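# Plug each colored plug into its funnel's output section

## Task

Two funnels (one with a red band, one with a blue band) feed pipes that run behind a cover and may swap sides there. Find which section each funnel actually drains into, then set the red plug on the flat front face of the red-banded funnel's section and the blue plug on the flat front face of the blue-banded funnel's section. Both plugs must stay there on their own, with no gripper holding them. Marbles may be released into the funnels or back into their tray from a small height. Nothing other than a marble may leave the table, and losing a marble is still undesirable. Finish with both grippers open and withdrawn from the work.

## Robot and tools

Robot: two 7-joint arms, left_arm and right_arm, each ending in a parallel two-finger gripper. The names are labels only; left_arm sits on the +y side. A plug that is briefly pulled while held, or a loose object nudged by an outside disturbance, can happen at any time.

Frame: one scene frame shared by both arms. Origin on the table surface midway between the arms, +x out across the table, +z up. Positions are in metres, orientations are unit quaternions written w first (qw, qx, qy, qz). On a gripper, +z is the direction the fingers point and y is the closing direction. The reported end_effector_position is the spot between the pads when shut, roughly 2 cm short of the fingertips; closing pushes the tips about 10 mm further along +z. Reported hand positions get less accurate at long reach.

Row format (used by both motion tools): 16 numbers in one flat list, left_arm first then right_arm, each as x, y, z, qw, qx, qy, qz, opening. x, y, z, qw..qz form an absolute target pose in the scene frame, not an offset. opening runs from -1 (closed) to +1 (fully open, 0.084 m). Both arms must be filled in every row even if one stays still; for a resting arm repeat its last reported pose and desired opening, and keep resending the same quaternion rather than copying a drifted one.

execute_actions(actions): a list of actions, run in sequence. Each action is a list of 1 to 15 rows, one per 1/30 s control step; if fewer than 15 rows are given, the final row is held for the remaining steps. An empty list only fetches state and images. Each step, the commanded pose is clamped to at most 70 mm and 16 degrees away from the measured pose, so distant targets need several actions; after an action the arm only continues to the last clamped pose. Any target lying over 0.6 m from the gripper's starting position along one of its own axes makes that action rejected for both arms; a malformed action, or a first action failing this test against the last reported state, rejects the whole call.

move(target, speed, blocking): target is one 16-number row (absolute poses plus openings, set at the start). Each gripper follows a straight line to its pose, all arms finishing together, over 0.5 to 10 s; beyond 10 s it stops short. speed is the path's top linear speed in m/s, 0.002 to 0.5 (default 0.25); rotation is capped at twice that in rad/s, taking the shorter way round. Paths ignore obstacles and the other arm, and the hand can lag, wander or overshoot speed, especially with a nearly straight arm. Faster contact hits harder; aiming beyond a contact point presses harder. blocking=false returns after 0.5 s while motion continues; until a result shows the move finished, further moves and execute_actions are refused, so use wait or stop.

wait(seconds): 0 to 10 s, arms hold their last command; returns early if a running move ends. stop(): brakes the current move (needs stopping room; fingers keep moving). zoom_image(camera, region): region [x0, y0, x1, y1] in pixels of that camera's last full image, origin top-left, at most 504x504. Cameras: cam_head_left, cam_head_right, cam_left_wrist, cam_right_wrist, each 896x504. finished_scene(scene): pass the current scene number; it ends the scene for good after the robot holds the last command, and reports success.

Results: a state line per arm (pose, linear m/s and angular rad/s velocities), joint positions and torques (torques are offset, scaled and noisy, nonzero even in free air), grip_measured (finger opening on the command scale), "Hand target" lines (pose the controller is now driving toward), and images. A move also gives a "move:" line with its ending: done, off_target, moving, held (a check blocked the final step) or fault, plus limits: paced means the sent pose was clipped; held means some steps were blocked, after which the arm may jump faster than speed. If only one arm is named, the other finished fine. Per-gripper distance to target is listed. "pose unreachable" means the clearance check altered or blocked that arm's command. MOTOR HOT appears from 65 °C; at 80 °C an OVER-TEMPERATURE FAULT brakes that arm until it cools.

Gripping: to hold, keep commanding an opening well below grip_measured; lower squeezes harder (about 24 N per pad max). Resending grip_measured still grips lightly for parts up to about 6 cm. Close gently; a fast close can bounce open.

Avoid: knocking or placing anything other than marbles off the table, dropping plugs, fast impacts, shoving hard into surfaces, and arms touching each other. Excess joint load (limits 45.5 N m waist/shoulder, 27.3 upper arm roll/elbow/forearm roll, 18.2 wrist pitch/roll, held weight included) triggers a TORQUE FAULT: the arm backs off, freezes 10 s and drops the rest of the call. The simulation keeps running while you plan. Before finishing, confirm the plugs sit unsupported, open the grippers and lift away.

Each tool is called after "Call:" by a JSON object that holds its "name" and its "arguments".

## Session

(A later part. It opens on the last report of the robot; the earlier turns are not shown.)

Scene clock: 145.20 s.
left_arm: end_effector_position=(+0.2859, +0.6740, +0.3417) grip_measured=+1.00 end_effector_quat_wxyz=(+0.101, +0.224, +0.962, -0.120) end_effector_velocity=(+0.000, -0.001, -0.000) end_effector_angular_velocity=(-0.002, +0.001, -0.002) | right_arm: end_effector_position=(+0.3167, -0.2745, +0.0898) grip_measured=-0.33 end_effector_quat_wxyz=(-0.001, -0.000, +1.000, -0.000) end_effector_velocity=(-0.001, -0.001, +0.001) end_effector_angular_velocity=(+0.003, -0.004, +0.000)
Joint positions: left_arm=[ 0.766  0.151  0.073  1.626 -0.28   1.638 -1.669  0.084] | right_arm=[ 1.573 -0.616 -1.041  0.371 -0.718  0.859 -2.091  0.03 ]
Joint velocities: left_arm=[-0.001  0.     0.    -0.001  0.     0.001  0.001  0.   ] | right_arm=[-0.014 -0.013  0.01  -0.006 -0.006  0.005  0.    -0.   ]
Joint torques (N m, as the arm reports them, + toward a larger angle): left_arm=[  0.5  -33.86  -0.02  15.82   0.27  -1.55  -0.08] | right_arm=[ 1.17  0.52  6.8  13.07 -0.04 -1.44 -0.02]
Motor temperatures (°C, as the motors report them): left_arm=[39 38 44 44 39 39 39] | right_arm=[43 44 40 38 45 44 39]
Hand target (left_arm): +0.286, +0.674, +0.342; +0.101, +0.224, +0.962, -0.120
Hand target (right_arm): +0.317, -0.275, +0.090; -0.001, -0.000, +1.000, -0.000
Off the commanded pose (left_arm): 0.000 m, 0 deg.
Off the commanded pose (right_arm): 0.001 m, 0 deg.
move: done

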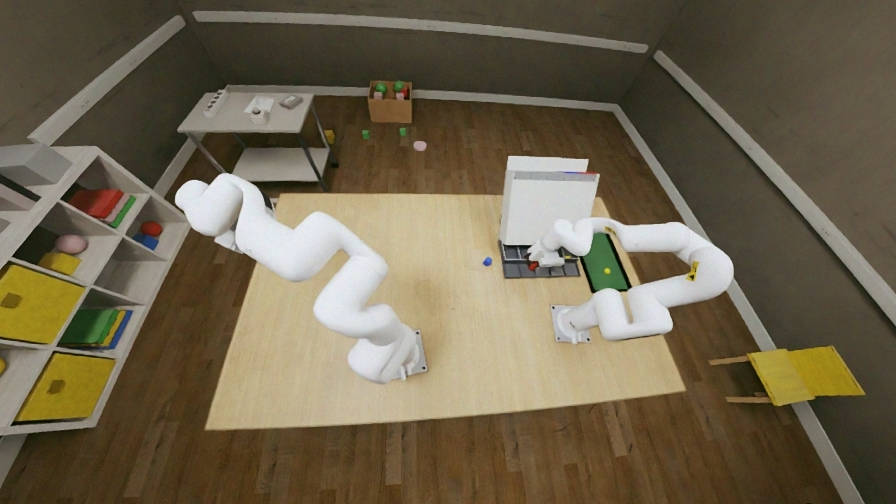

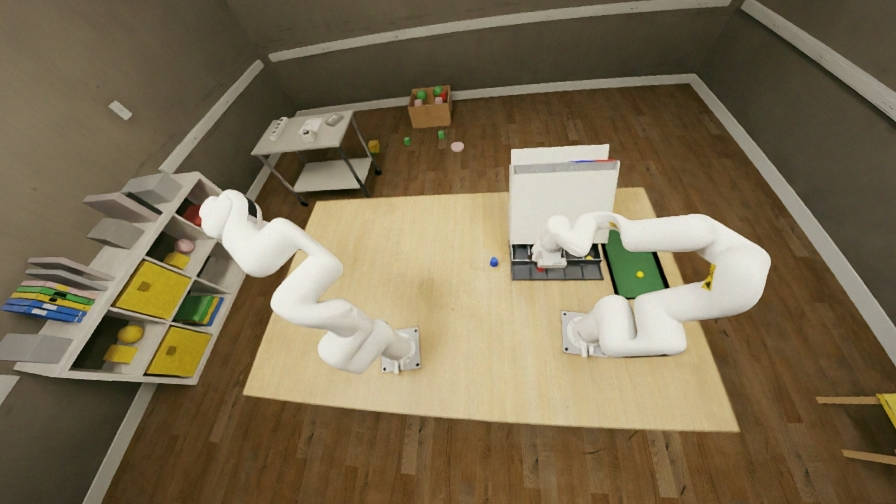

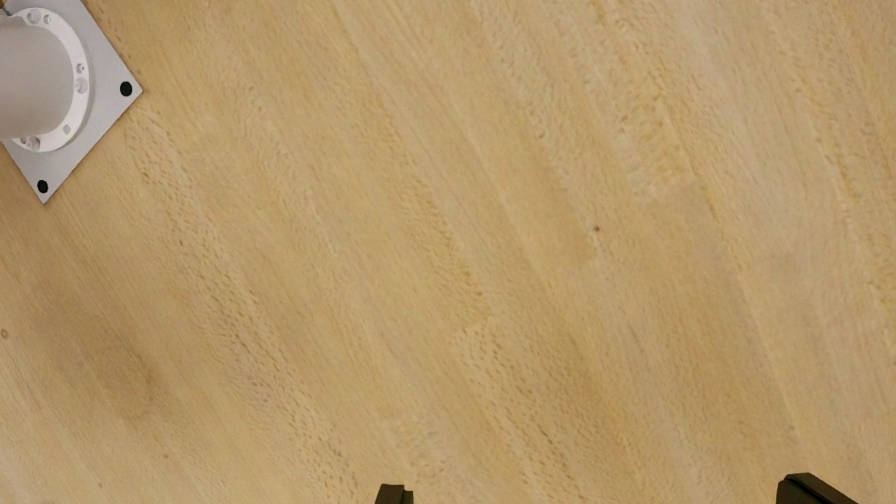

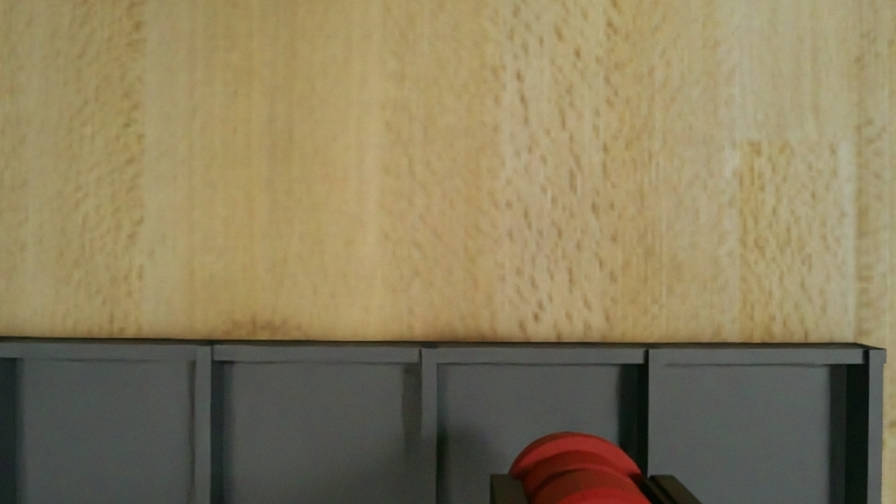

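Call:
{"name": "move", "arguments": {"target": [0.2859,0.674,0.3417,0.101,0.224,0.962,-0.12,1,0.32,-0.276,0.041,0,0,1,0,-0.6], "speed": 0.06}}

Call:
{"name": "move", "arguments": {"target": [0.2859,0.674,0.3417,0.101,0.224,0.962,-0.12,1,0.32,-0.276,0.041,0,0,1,0,0.1]}}

Call:
{"name": "move", "arguments": {"target": [0.2859,0.674,0.3417,0.101,0.224,0.962,-0.12,1,0.32,-0.274,0.09,0,0,1,0,0.1], "speed": 0.2}}

Call:
{"name": "move", "arguments": {"target": [0.2859,0.674,0.3417,0.101,0.224,0.962,-0.12,1,0.366,-0.084,0.11,0,0,1,0,0.3], "speed": 0.25}}

Scene clock: 161.23 s.
left_arm: end_effector_position=(+0.2859, +0.6740, +0.3417) grip_measured=+1.00 end_effector_quat_wxyz=(+0.101, +0.224, +0.962, -0.120) end_effector_velocity=(+0.000, +0.000, +0.000) end_effector_angular_velocity=(+0.001, +0.000, +0.001) | right_arm: end_effector_position=(+0.3200, -0.2762, +0.0415) grip_measured=-0.33 end_effector_quat_wxyz=(+0.000, +0.000, +1.000, +0.000) end_effector_velocity=(+0.000, +0.001, -0.003) end_effector_angular_velocity=(+0.000, +0.003, +0.001)
Joint positions: left_arm=[ 0.766  0.151  0.073  1.626 -0.28   1.638 -1.669  0.084] | right_arm=[ 1.71  -0.41  -1.253  0.339 -0.732  0.603 -2.115  0.03 ]
Joint velocities: left_arm=[-0.    -0.    -0.     0.001  0.    -0.    -0.002  0.   ] | right_arm=[ 0.021  0.016 -0.021  0.002  0.009 -0.015 -0.007 -0.   ]
Joint torques (N m, as the arm reports them, + toward a larger angle): left_arm=[  0.62 -33.89   0.24  15.96  -0.12  -1.98  -0.12] | right_arm=[ 0.96 -0.23  4.88 11.46  0.09 -1.44  0.17]
Motor temperatures (°C, as the motors report them): left_arm=[39 38 44 44 39 39 39] | right_arm=[43 44 41 38 45 44 39]
Hand target (left_arm): +0.286, +0.674, +0.342; +0.101, +0.224, +0.962, -0.120
Hand target (right_arm): +0.320, -0.276, +0.041; +0.000, +0.000, +1.000, +0.000
Off the commanded pose (left_arm): 0.000 m, 0 deg.
Off the commanded pose (right_arm): 0.001 m, 0 deg.
move: done

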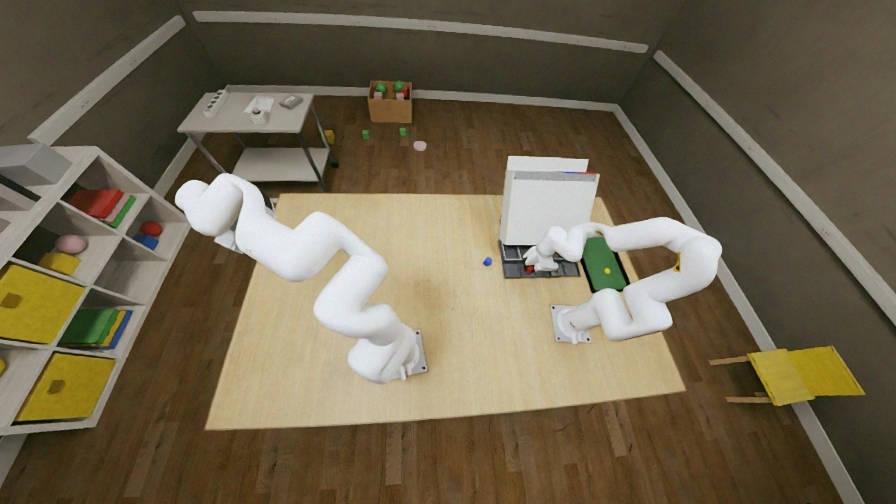

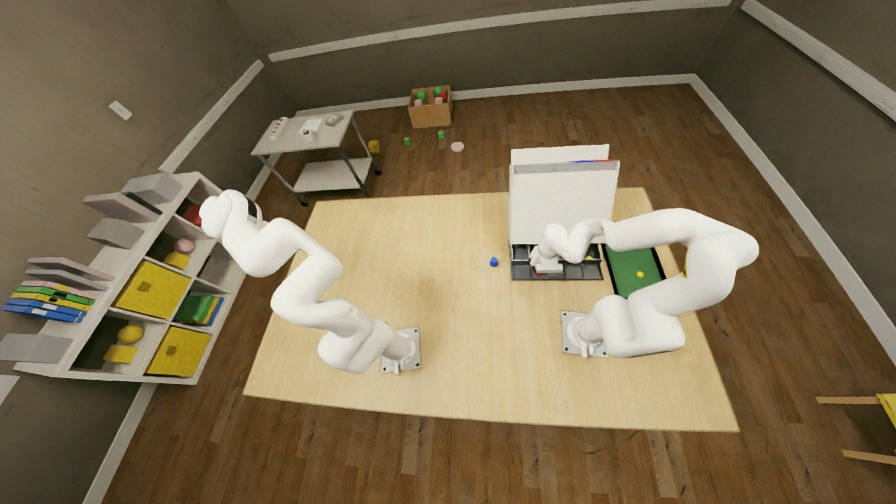

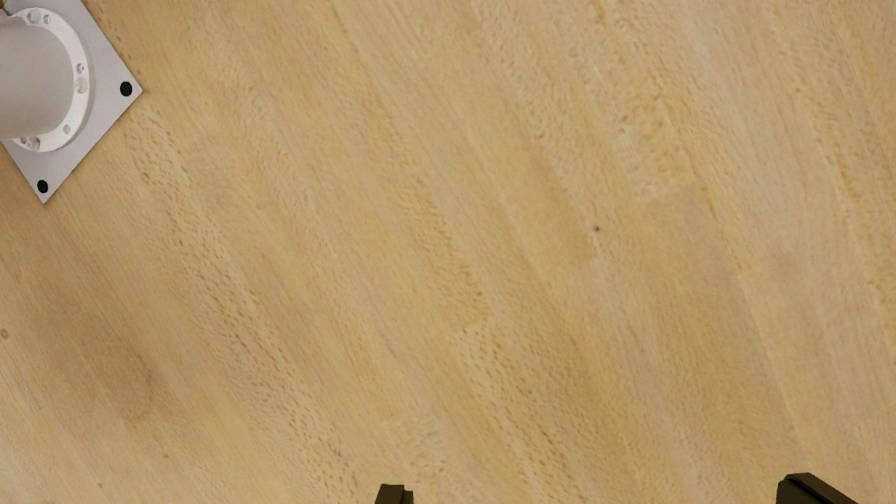

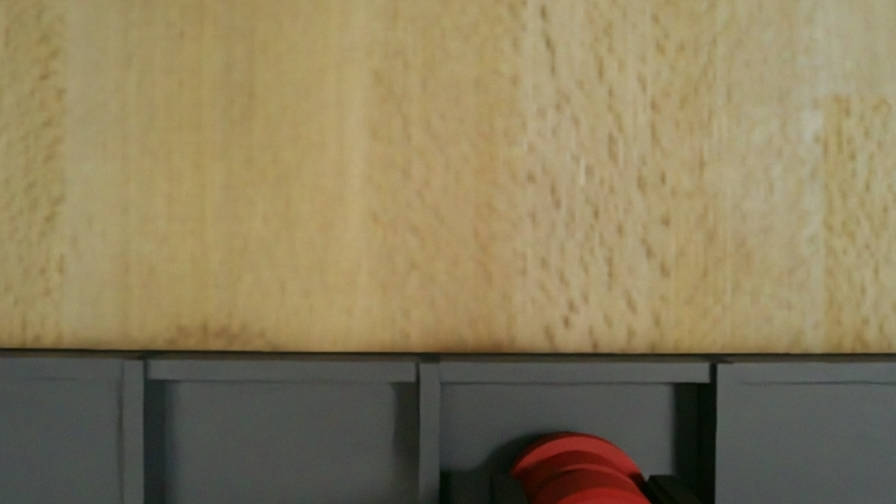

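Scene clock: 161.93 s.
left_arm: end_effector_position=(+0.2859, +0.6740, +0.3417) grip_measured=+1.00 end_effector_quat_wxyz=(+0.101, +0.224, +0.962, -0.120) end_effector_velocity=(+0.000, -0.000, -0.000) end_effector_angular_velocity=(-0.000, +0.000, -0.001) | right_arm: end_effector_position=(+0.3200, -0.2760, +0.0410) grip_measured=+0.09 end_effector_quat_wxyz=(+0.000, +0.000, +1.000, +0.000) end_effector_velocity=(+0.000, +0.000, -0.000) end_effector_angular_velocity=(+0.000, -0.000, +0.000)
Joint positions: left_arm=[ 0.766  0.151  0.073  1.626 -0.28   1.638 -1.669  0.084] | right_arm=[ 1.714 -0.407 -1.257  0.34  -0.73   0.6   -2.116  0.048]
Joint velocities: left_arm=[-0.001  0.    -0.    -0.001 -0.    -0.001  0.     0.   ] | right_arm=[ 0.001  0.001 -0.001  0.     0.001 -0.001 -0.001 -0.   ]
Joint torques (N m, as the arm reports them, + toward a larger angle): left_arm=[ -0.08 -33.75  -0.2   15.65  -0.2   -1.76   0.26] | right_arm=[ 1.44 -0.17  4.53 11.73 -0.42 -1.61 -0.18]
Motor temperatures (°C, as the motors report them): left_arm=[39 38 44 44 39 39 39] | right_arm=[43 44 41 38 45 44 39]
Hand target (left_arm): +0.286, +0.674, +0.342; +0.101, +0.224, +0.962, -0.120
Hand target (right_arm): +0.320, -0.276, +0.041; +0.000, +0.000, +1.000, +0.000
Off the commanded pose (left_arm): 0.000 m, 0 deg.
Off the commanded pose (right_arm): 0.000 m, 0 deg.
move: done

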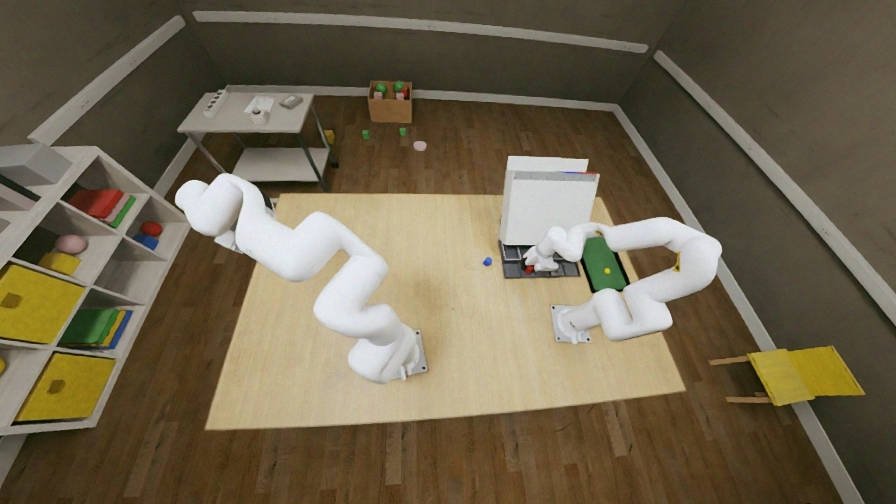

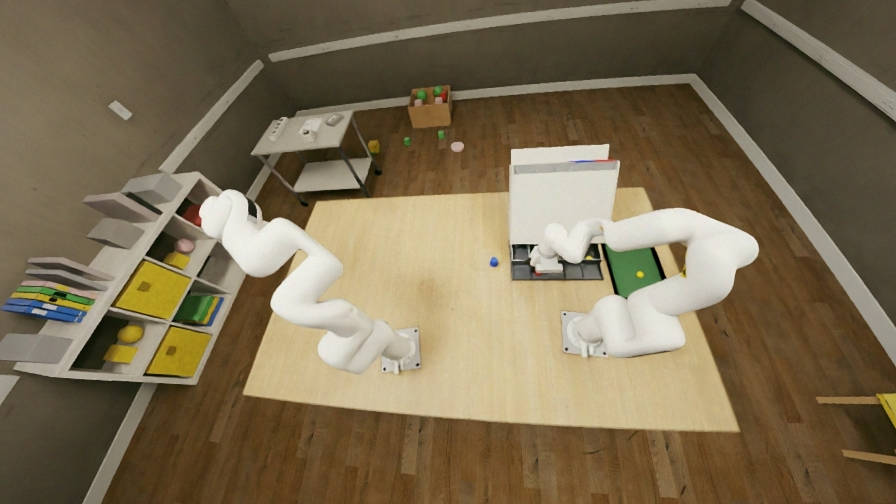

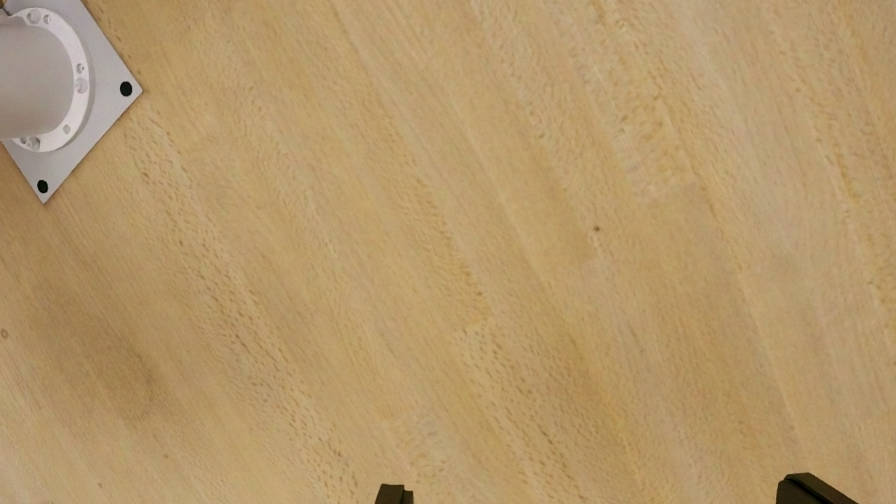

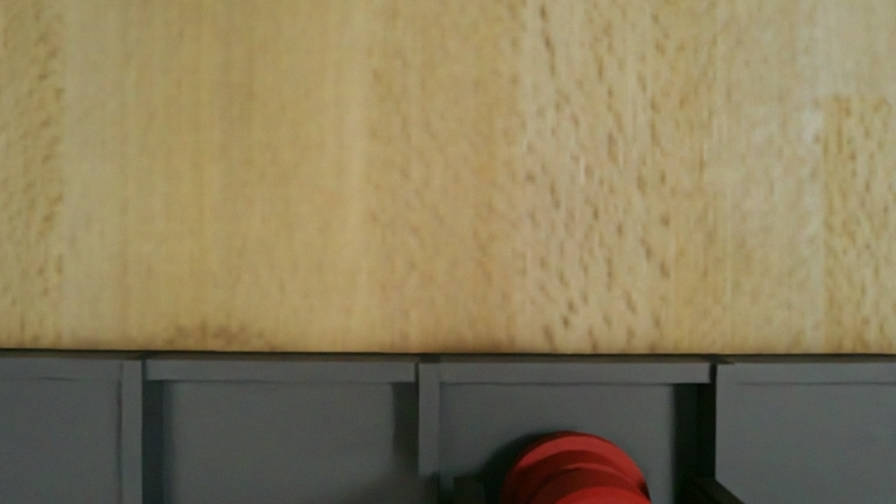

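Scene clock: 163.00 s.
left_arm: end_effector_position=(+0.2859, +0.6740, +0.3417) grip_measured=+1.00 end_effector_quat_wxyz=(+0.101, +0.224, +0.962, -0.120) end_effector_velocity=(+0.000, -0.000, -0.000) end_effector_angular_velocity=(+0.000, +0.001, +0.001) | right_arm: end_effector_position=(+0.3200, -0.2738, +0.0895) grip_measured=+0.09 end_effector_quat_wxyz=(-0.000, -0.000, +1.000, -0.000) end_effector_velocity=(-0.001, +0.000, +0.002) end_effector_angular_velocity=(+0.001, -0.001, +0.004)
Joint positions: left_arm=[ 0.766  0.151  0.073  1.626 -0.28   1.638 -1.669  0.084] | right_arm=[ 1.584 -0.607 -1.053  0.38  -0.718  0.853 -2.094  0.048]
Joint velocities: left_arm=[ 0.    -0.    -0.001 -0.     0.001  0.    -0.001  0.   ] | right_arm=[-0.007 -0.011  0.011 -0.001  0.001  0.011 -0.001 -0.   ]
Joint torques (N m, as the arm reports them, + toward a larger angle): left_arm=[  0.08 -34.2   -0.01  15.94  -0.48  -1.84   0.02] | right_arm=[ 1.04  0.11  6.91 13.09 -0.67 -1.56 -0.03]
Motor temperatures (°C, as the motors report them): left_arm=[39 38 44 44 39 39 39] | right_arm=[43 44 41 38 45 44 39]
Hand target (left_arm): +0.286, +0.674, +0.342; +0.101, +0.224, +0.962, -0.120
Hand target (right_arm): +0.320, -0.274, +0.090; -0.000, -0.000, +1.000, -0.000
Off the commanded pose (left_arm): 0.000 m, 0 deg.
Off the commanded pose (right_arm): 0.001 m, 0 deg.
move: done

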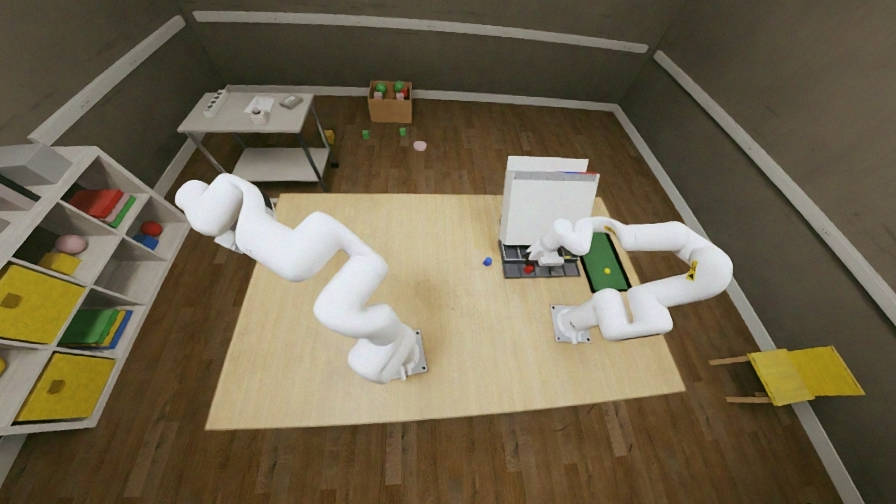

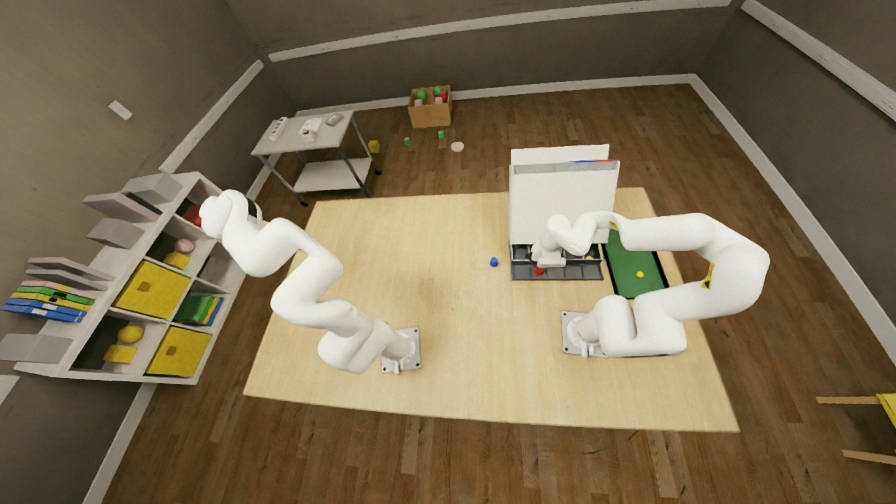

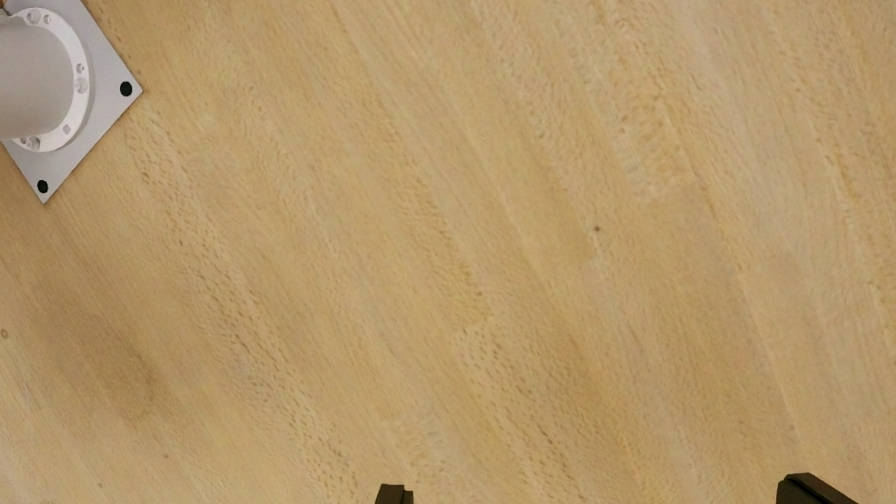

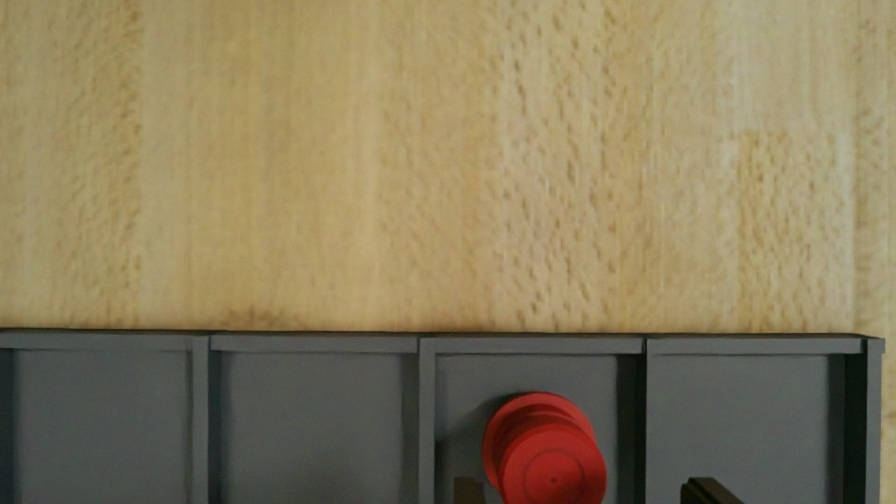

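Scene clock: 164.93 s.
left_arm: end_effector_position=(+0.2859, +0.6740, +0.3417) grip_measured=+1.00 end_effector_quat_wxyz=(+0.101, +0.224, +0.962, -0.120) end_effector_velocity=(-0.000, -0.000, -0.000) end_effector_angular_velocity=(-0.002, +0.001, -0.001) | right_arm: end_effector_position=(+0.3659, -0.0839, +0.1100) grip_measured=+0.29 end_effector_quat_wxyz=(+0.001, +0.000, +1.000, +0.001) end_effector_velocity=(+0.000, +0.000, +0.000) end_effector_angular_velocity=(-0.006, +0.013, +0.003)
Joint positions: left_arm=[ 0.766  0.151  0.073  1.626 -0.28   1.638 -1.669  0.084] | right_arm=[ 2.002  0.259 -1.104  0.902  0.322  0.807 -2.549  0.056]
Joint velocities: left_arm=[ 0.     0.     0.    -0.001 -0.     0.001  0.001  0.   ] | right_arm=[-0.017  0.012  0.011  0.017  0.013  0.024 -0.014  0.   ]
Joint torques (N m, as the arm reports them, + toward a larger angle): left_arm=[  0.41 -33.6   -0.09  15.54   0.11  -1.65  -0.06] | right_arm=[  1.16 -10.34  -5.02  15.37  -0.31  -1.12   0.15]
Motor temperatures (°C, as the motors report them): left_arm=[39 38 44 44 39 39 39] | right_arm=[43 44 41 38 45 44 39]
Hand target (left_arm): +0.286, +0.674, +0.342; +0.101, +0.224, +0.962, -0.120
Hand target (right_arm): +0.366, -0.084, +0.110; +0.000, +0.000, +1.000, +0.000
Off the commanded pose (left_arm): 0.000 m, 0 deg.
Off the commanded pose (right_arm): 0.000 m, 0 deg.
move: done

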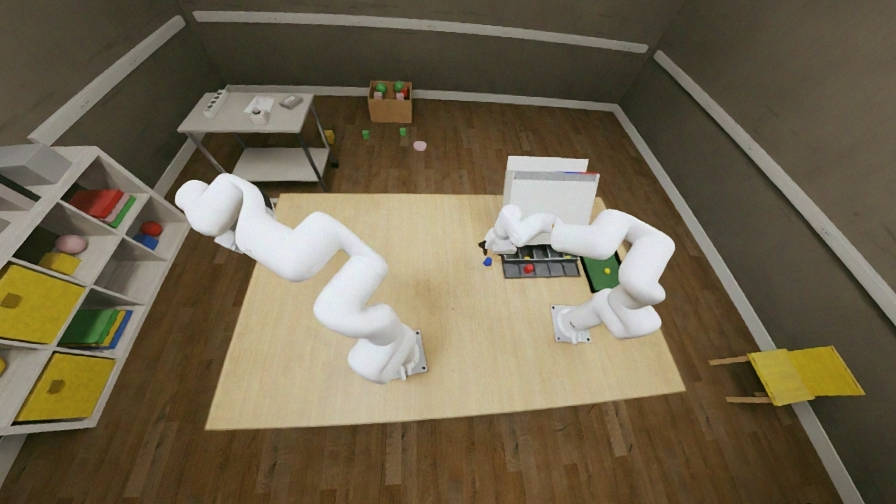

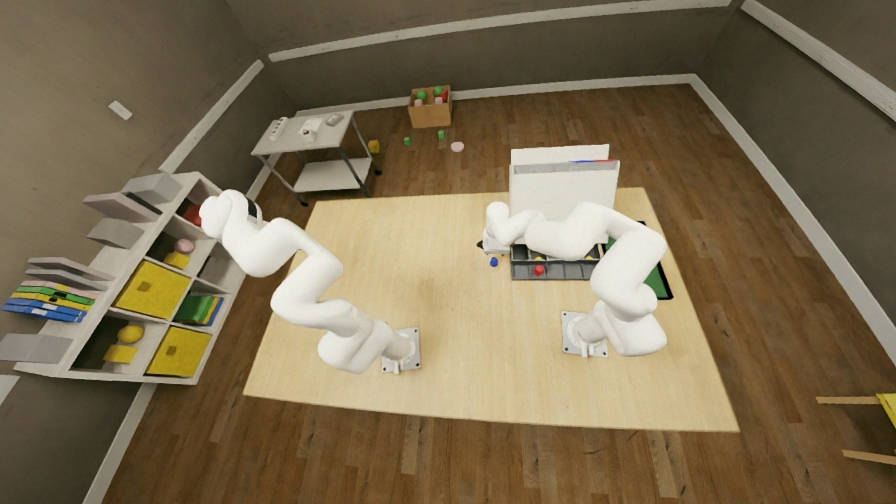

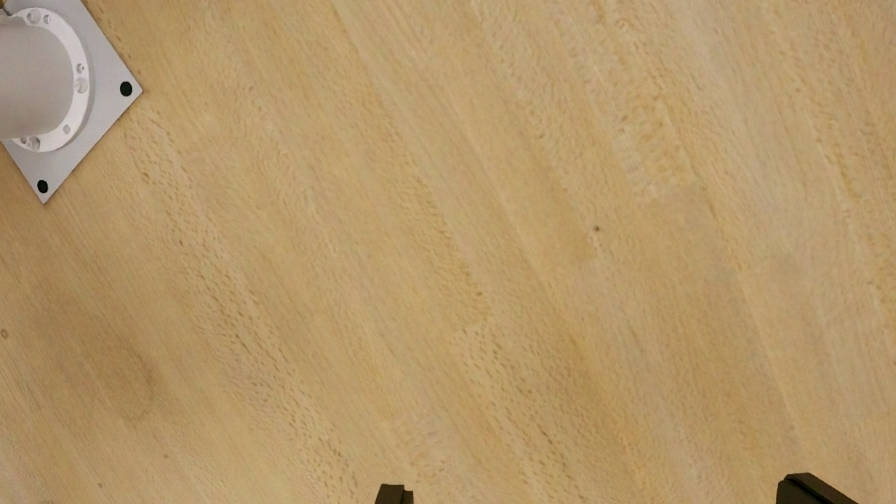

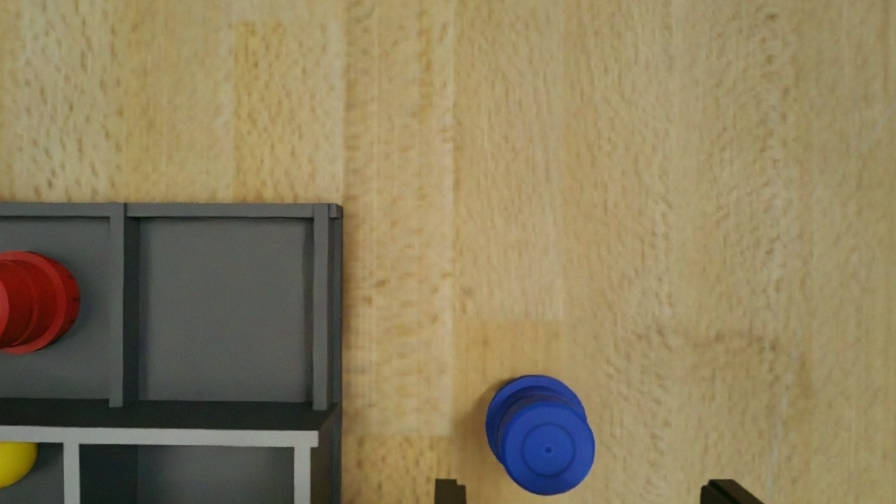

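Call:
{"name": "execute_actions", "arguments": {"actions": []}}

Scene clock: 175.97 s.
left_arm: end_effector_position=(+0.2859, +0.6740, +0.3417) grip_measured=+1.00 end_effector_quat_wxyz=(+0.101, +0.224, +0.962, -0.120) end_effector_velocity=(+0.001, -0.001, +0.000) end_effector_angular_velocity=(-0.001, -0.000, -0.002) | right_arm: end_effector_position=(+0.3661, -0.0839, +0.1100) grip_measured=+0.29 end_effector_quat_wxyz=(+0.000, +0.000, +1.000, +0.000) end_effector_velocity=(+0.000, +0.000, +0.000) end_effector_angular_velocity=(+0.002, +0.000, -0.001)
Joint positions: left_arm=[ 0.766  0.151  0.073  1.626 -0.28   1.638 -1.669  0.084] | right_arm=[ 2.     0.261 -1.103  0.904  0.323  0.81  -2.55   0.056]
Joint velocities: left_arm=[-0.002 -0.    -0.001  0.    -0.001  0.001 -0.     0.   ] | right_arm=[-0.    -0.001 -0.    -0.    -0.    -0.     0.    -0.   ]
Joint torques (N m, as the arm reports them, + toward a larger angle): left_arm=[  1.55 -33.9   -0.01  15.63  -0.35  -1.58   0.21] | right_arm=[ 0.93 -9.71 -4.84 15.4  -0.24 -1.28  0.11]
Motor temperatures (°C, as the motors report them): left_arm=[39 38 44 44 39 39 39] | right_arm=[43 44 40 38 45 44 39]
Hand target (left_arm): +0.286, +0.674, +0.342; +0.101, +0.224, +0.962, -0.120
Hand target (right_arm): +0.366, -0.084, +0.110; +0.000, +0.000, +1.000, +0.000
Off the commanded pose (left_arm): 0.000 m, 0 deg.
Off the commanded pose (right_arm): 0.000 m, 0 deg.

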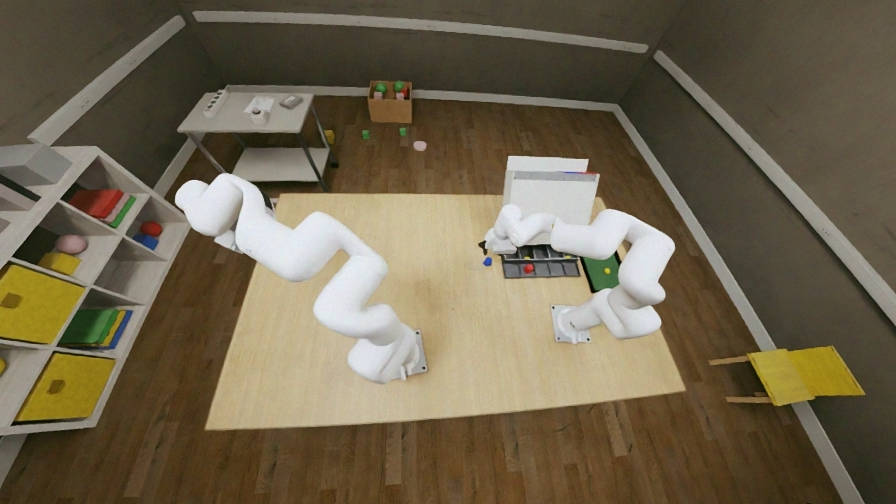

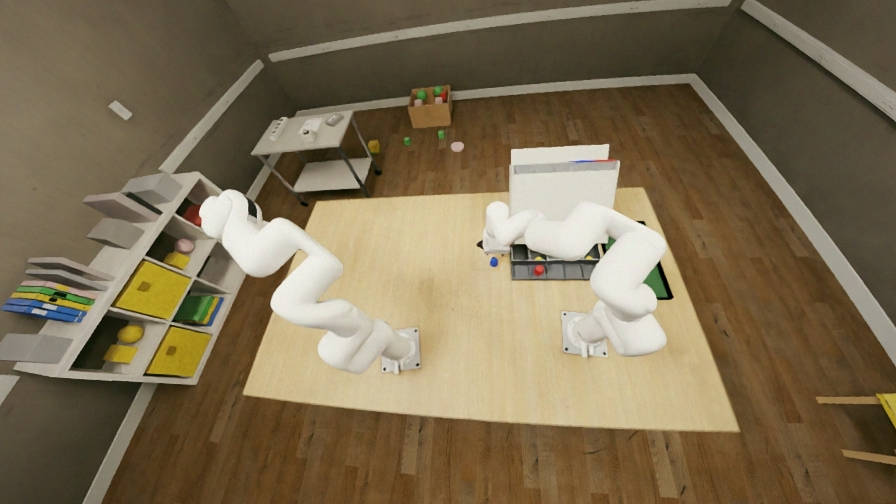

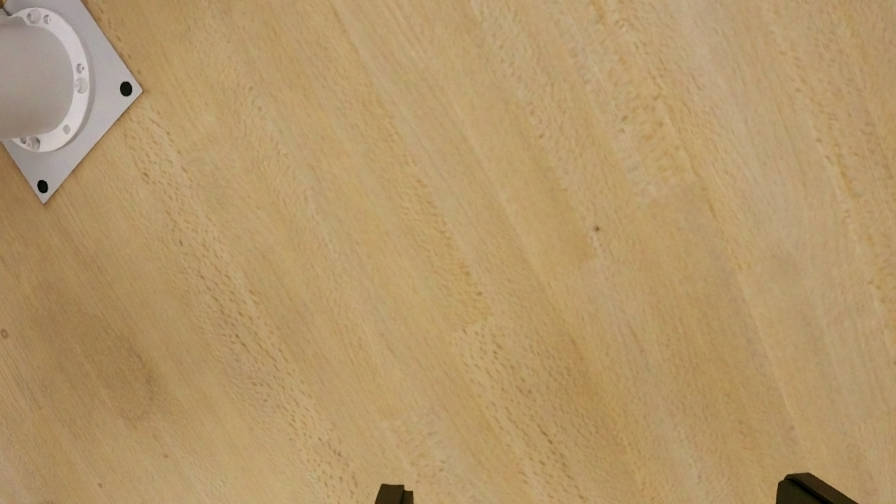

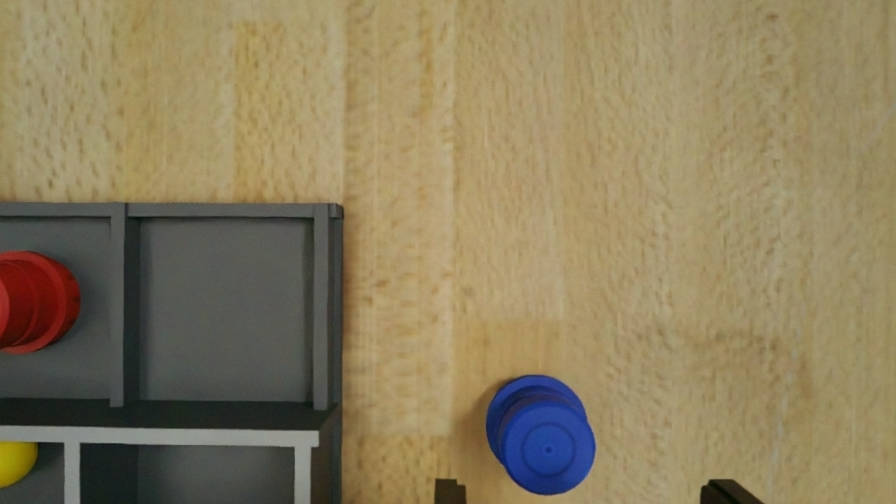

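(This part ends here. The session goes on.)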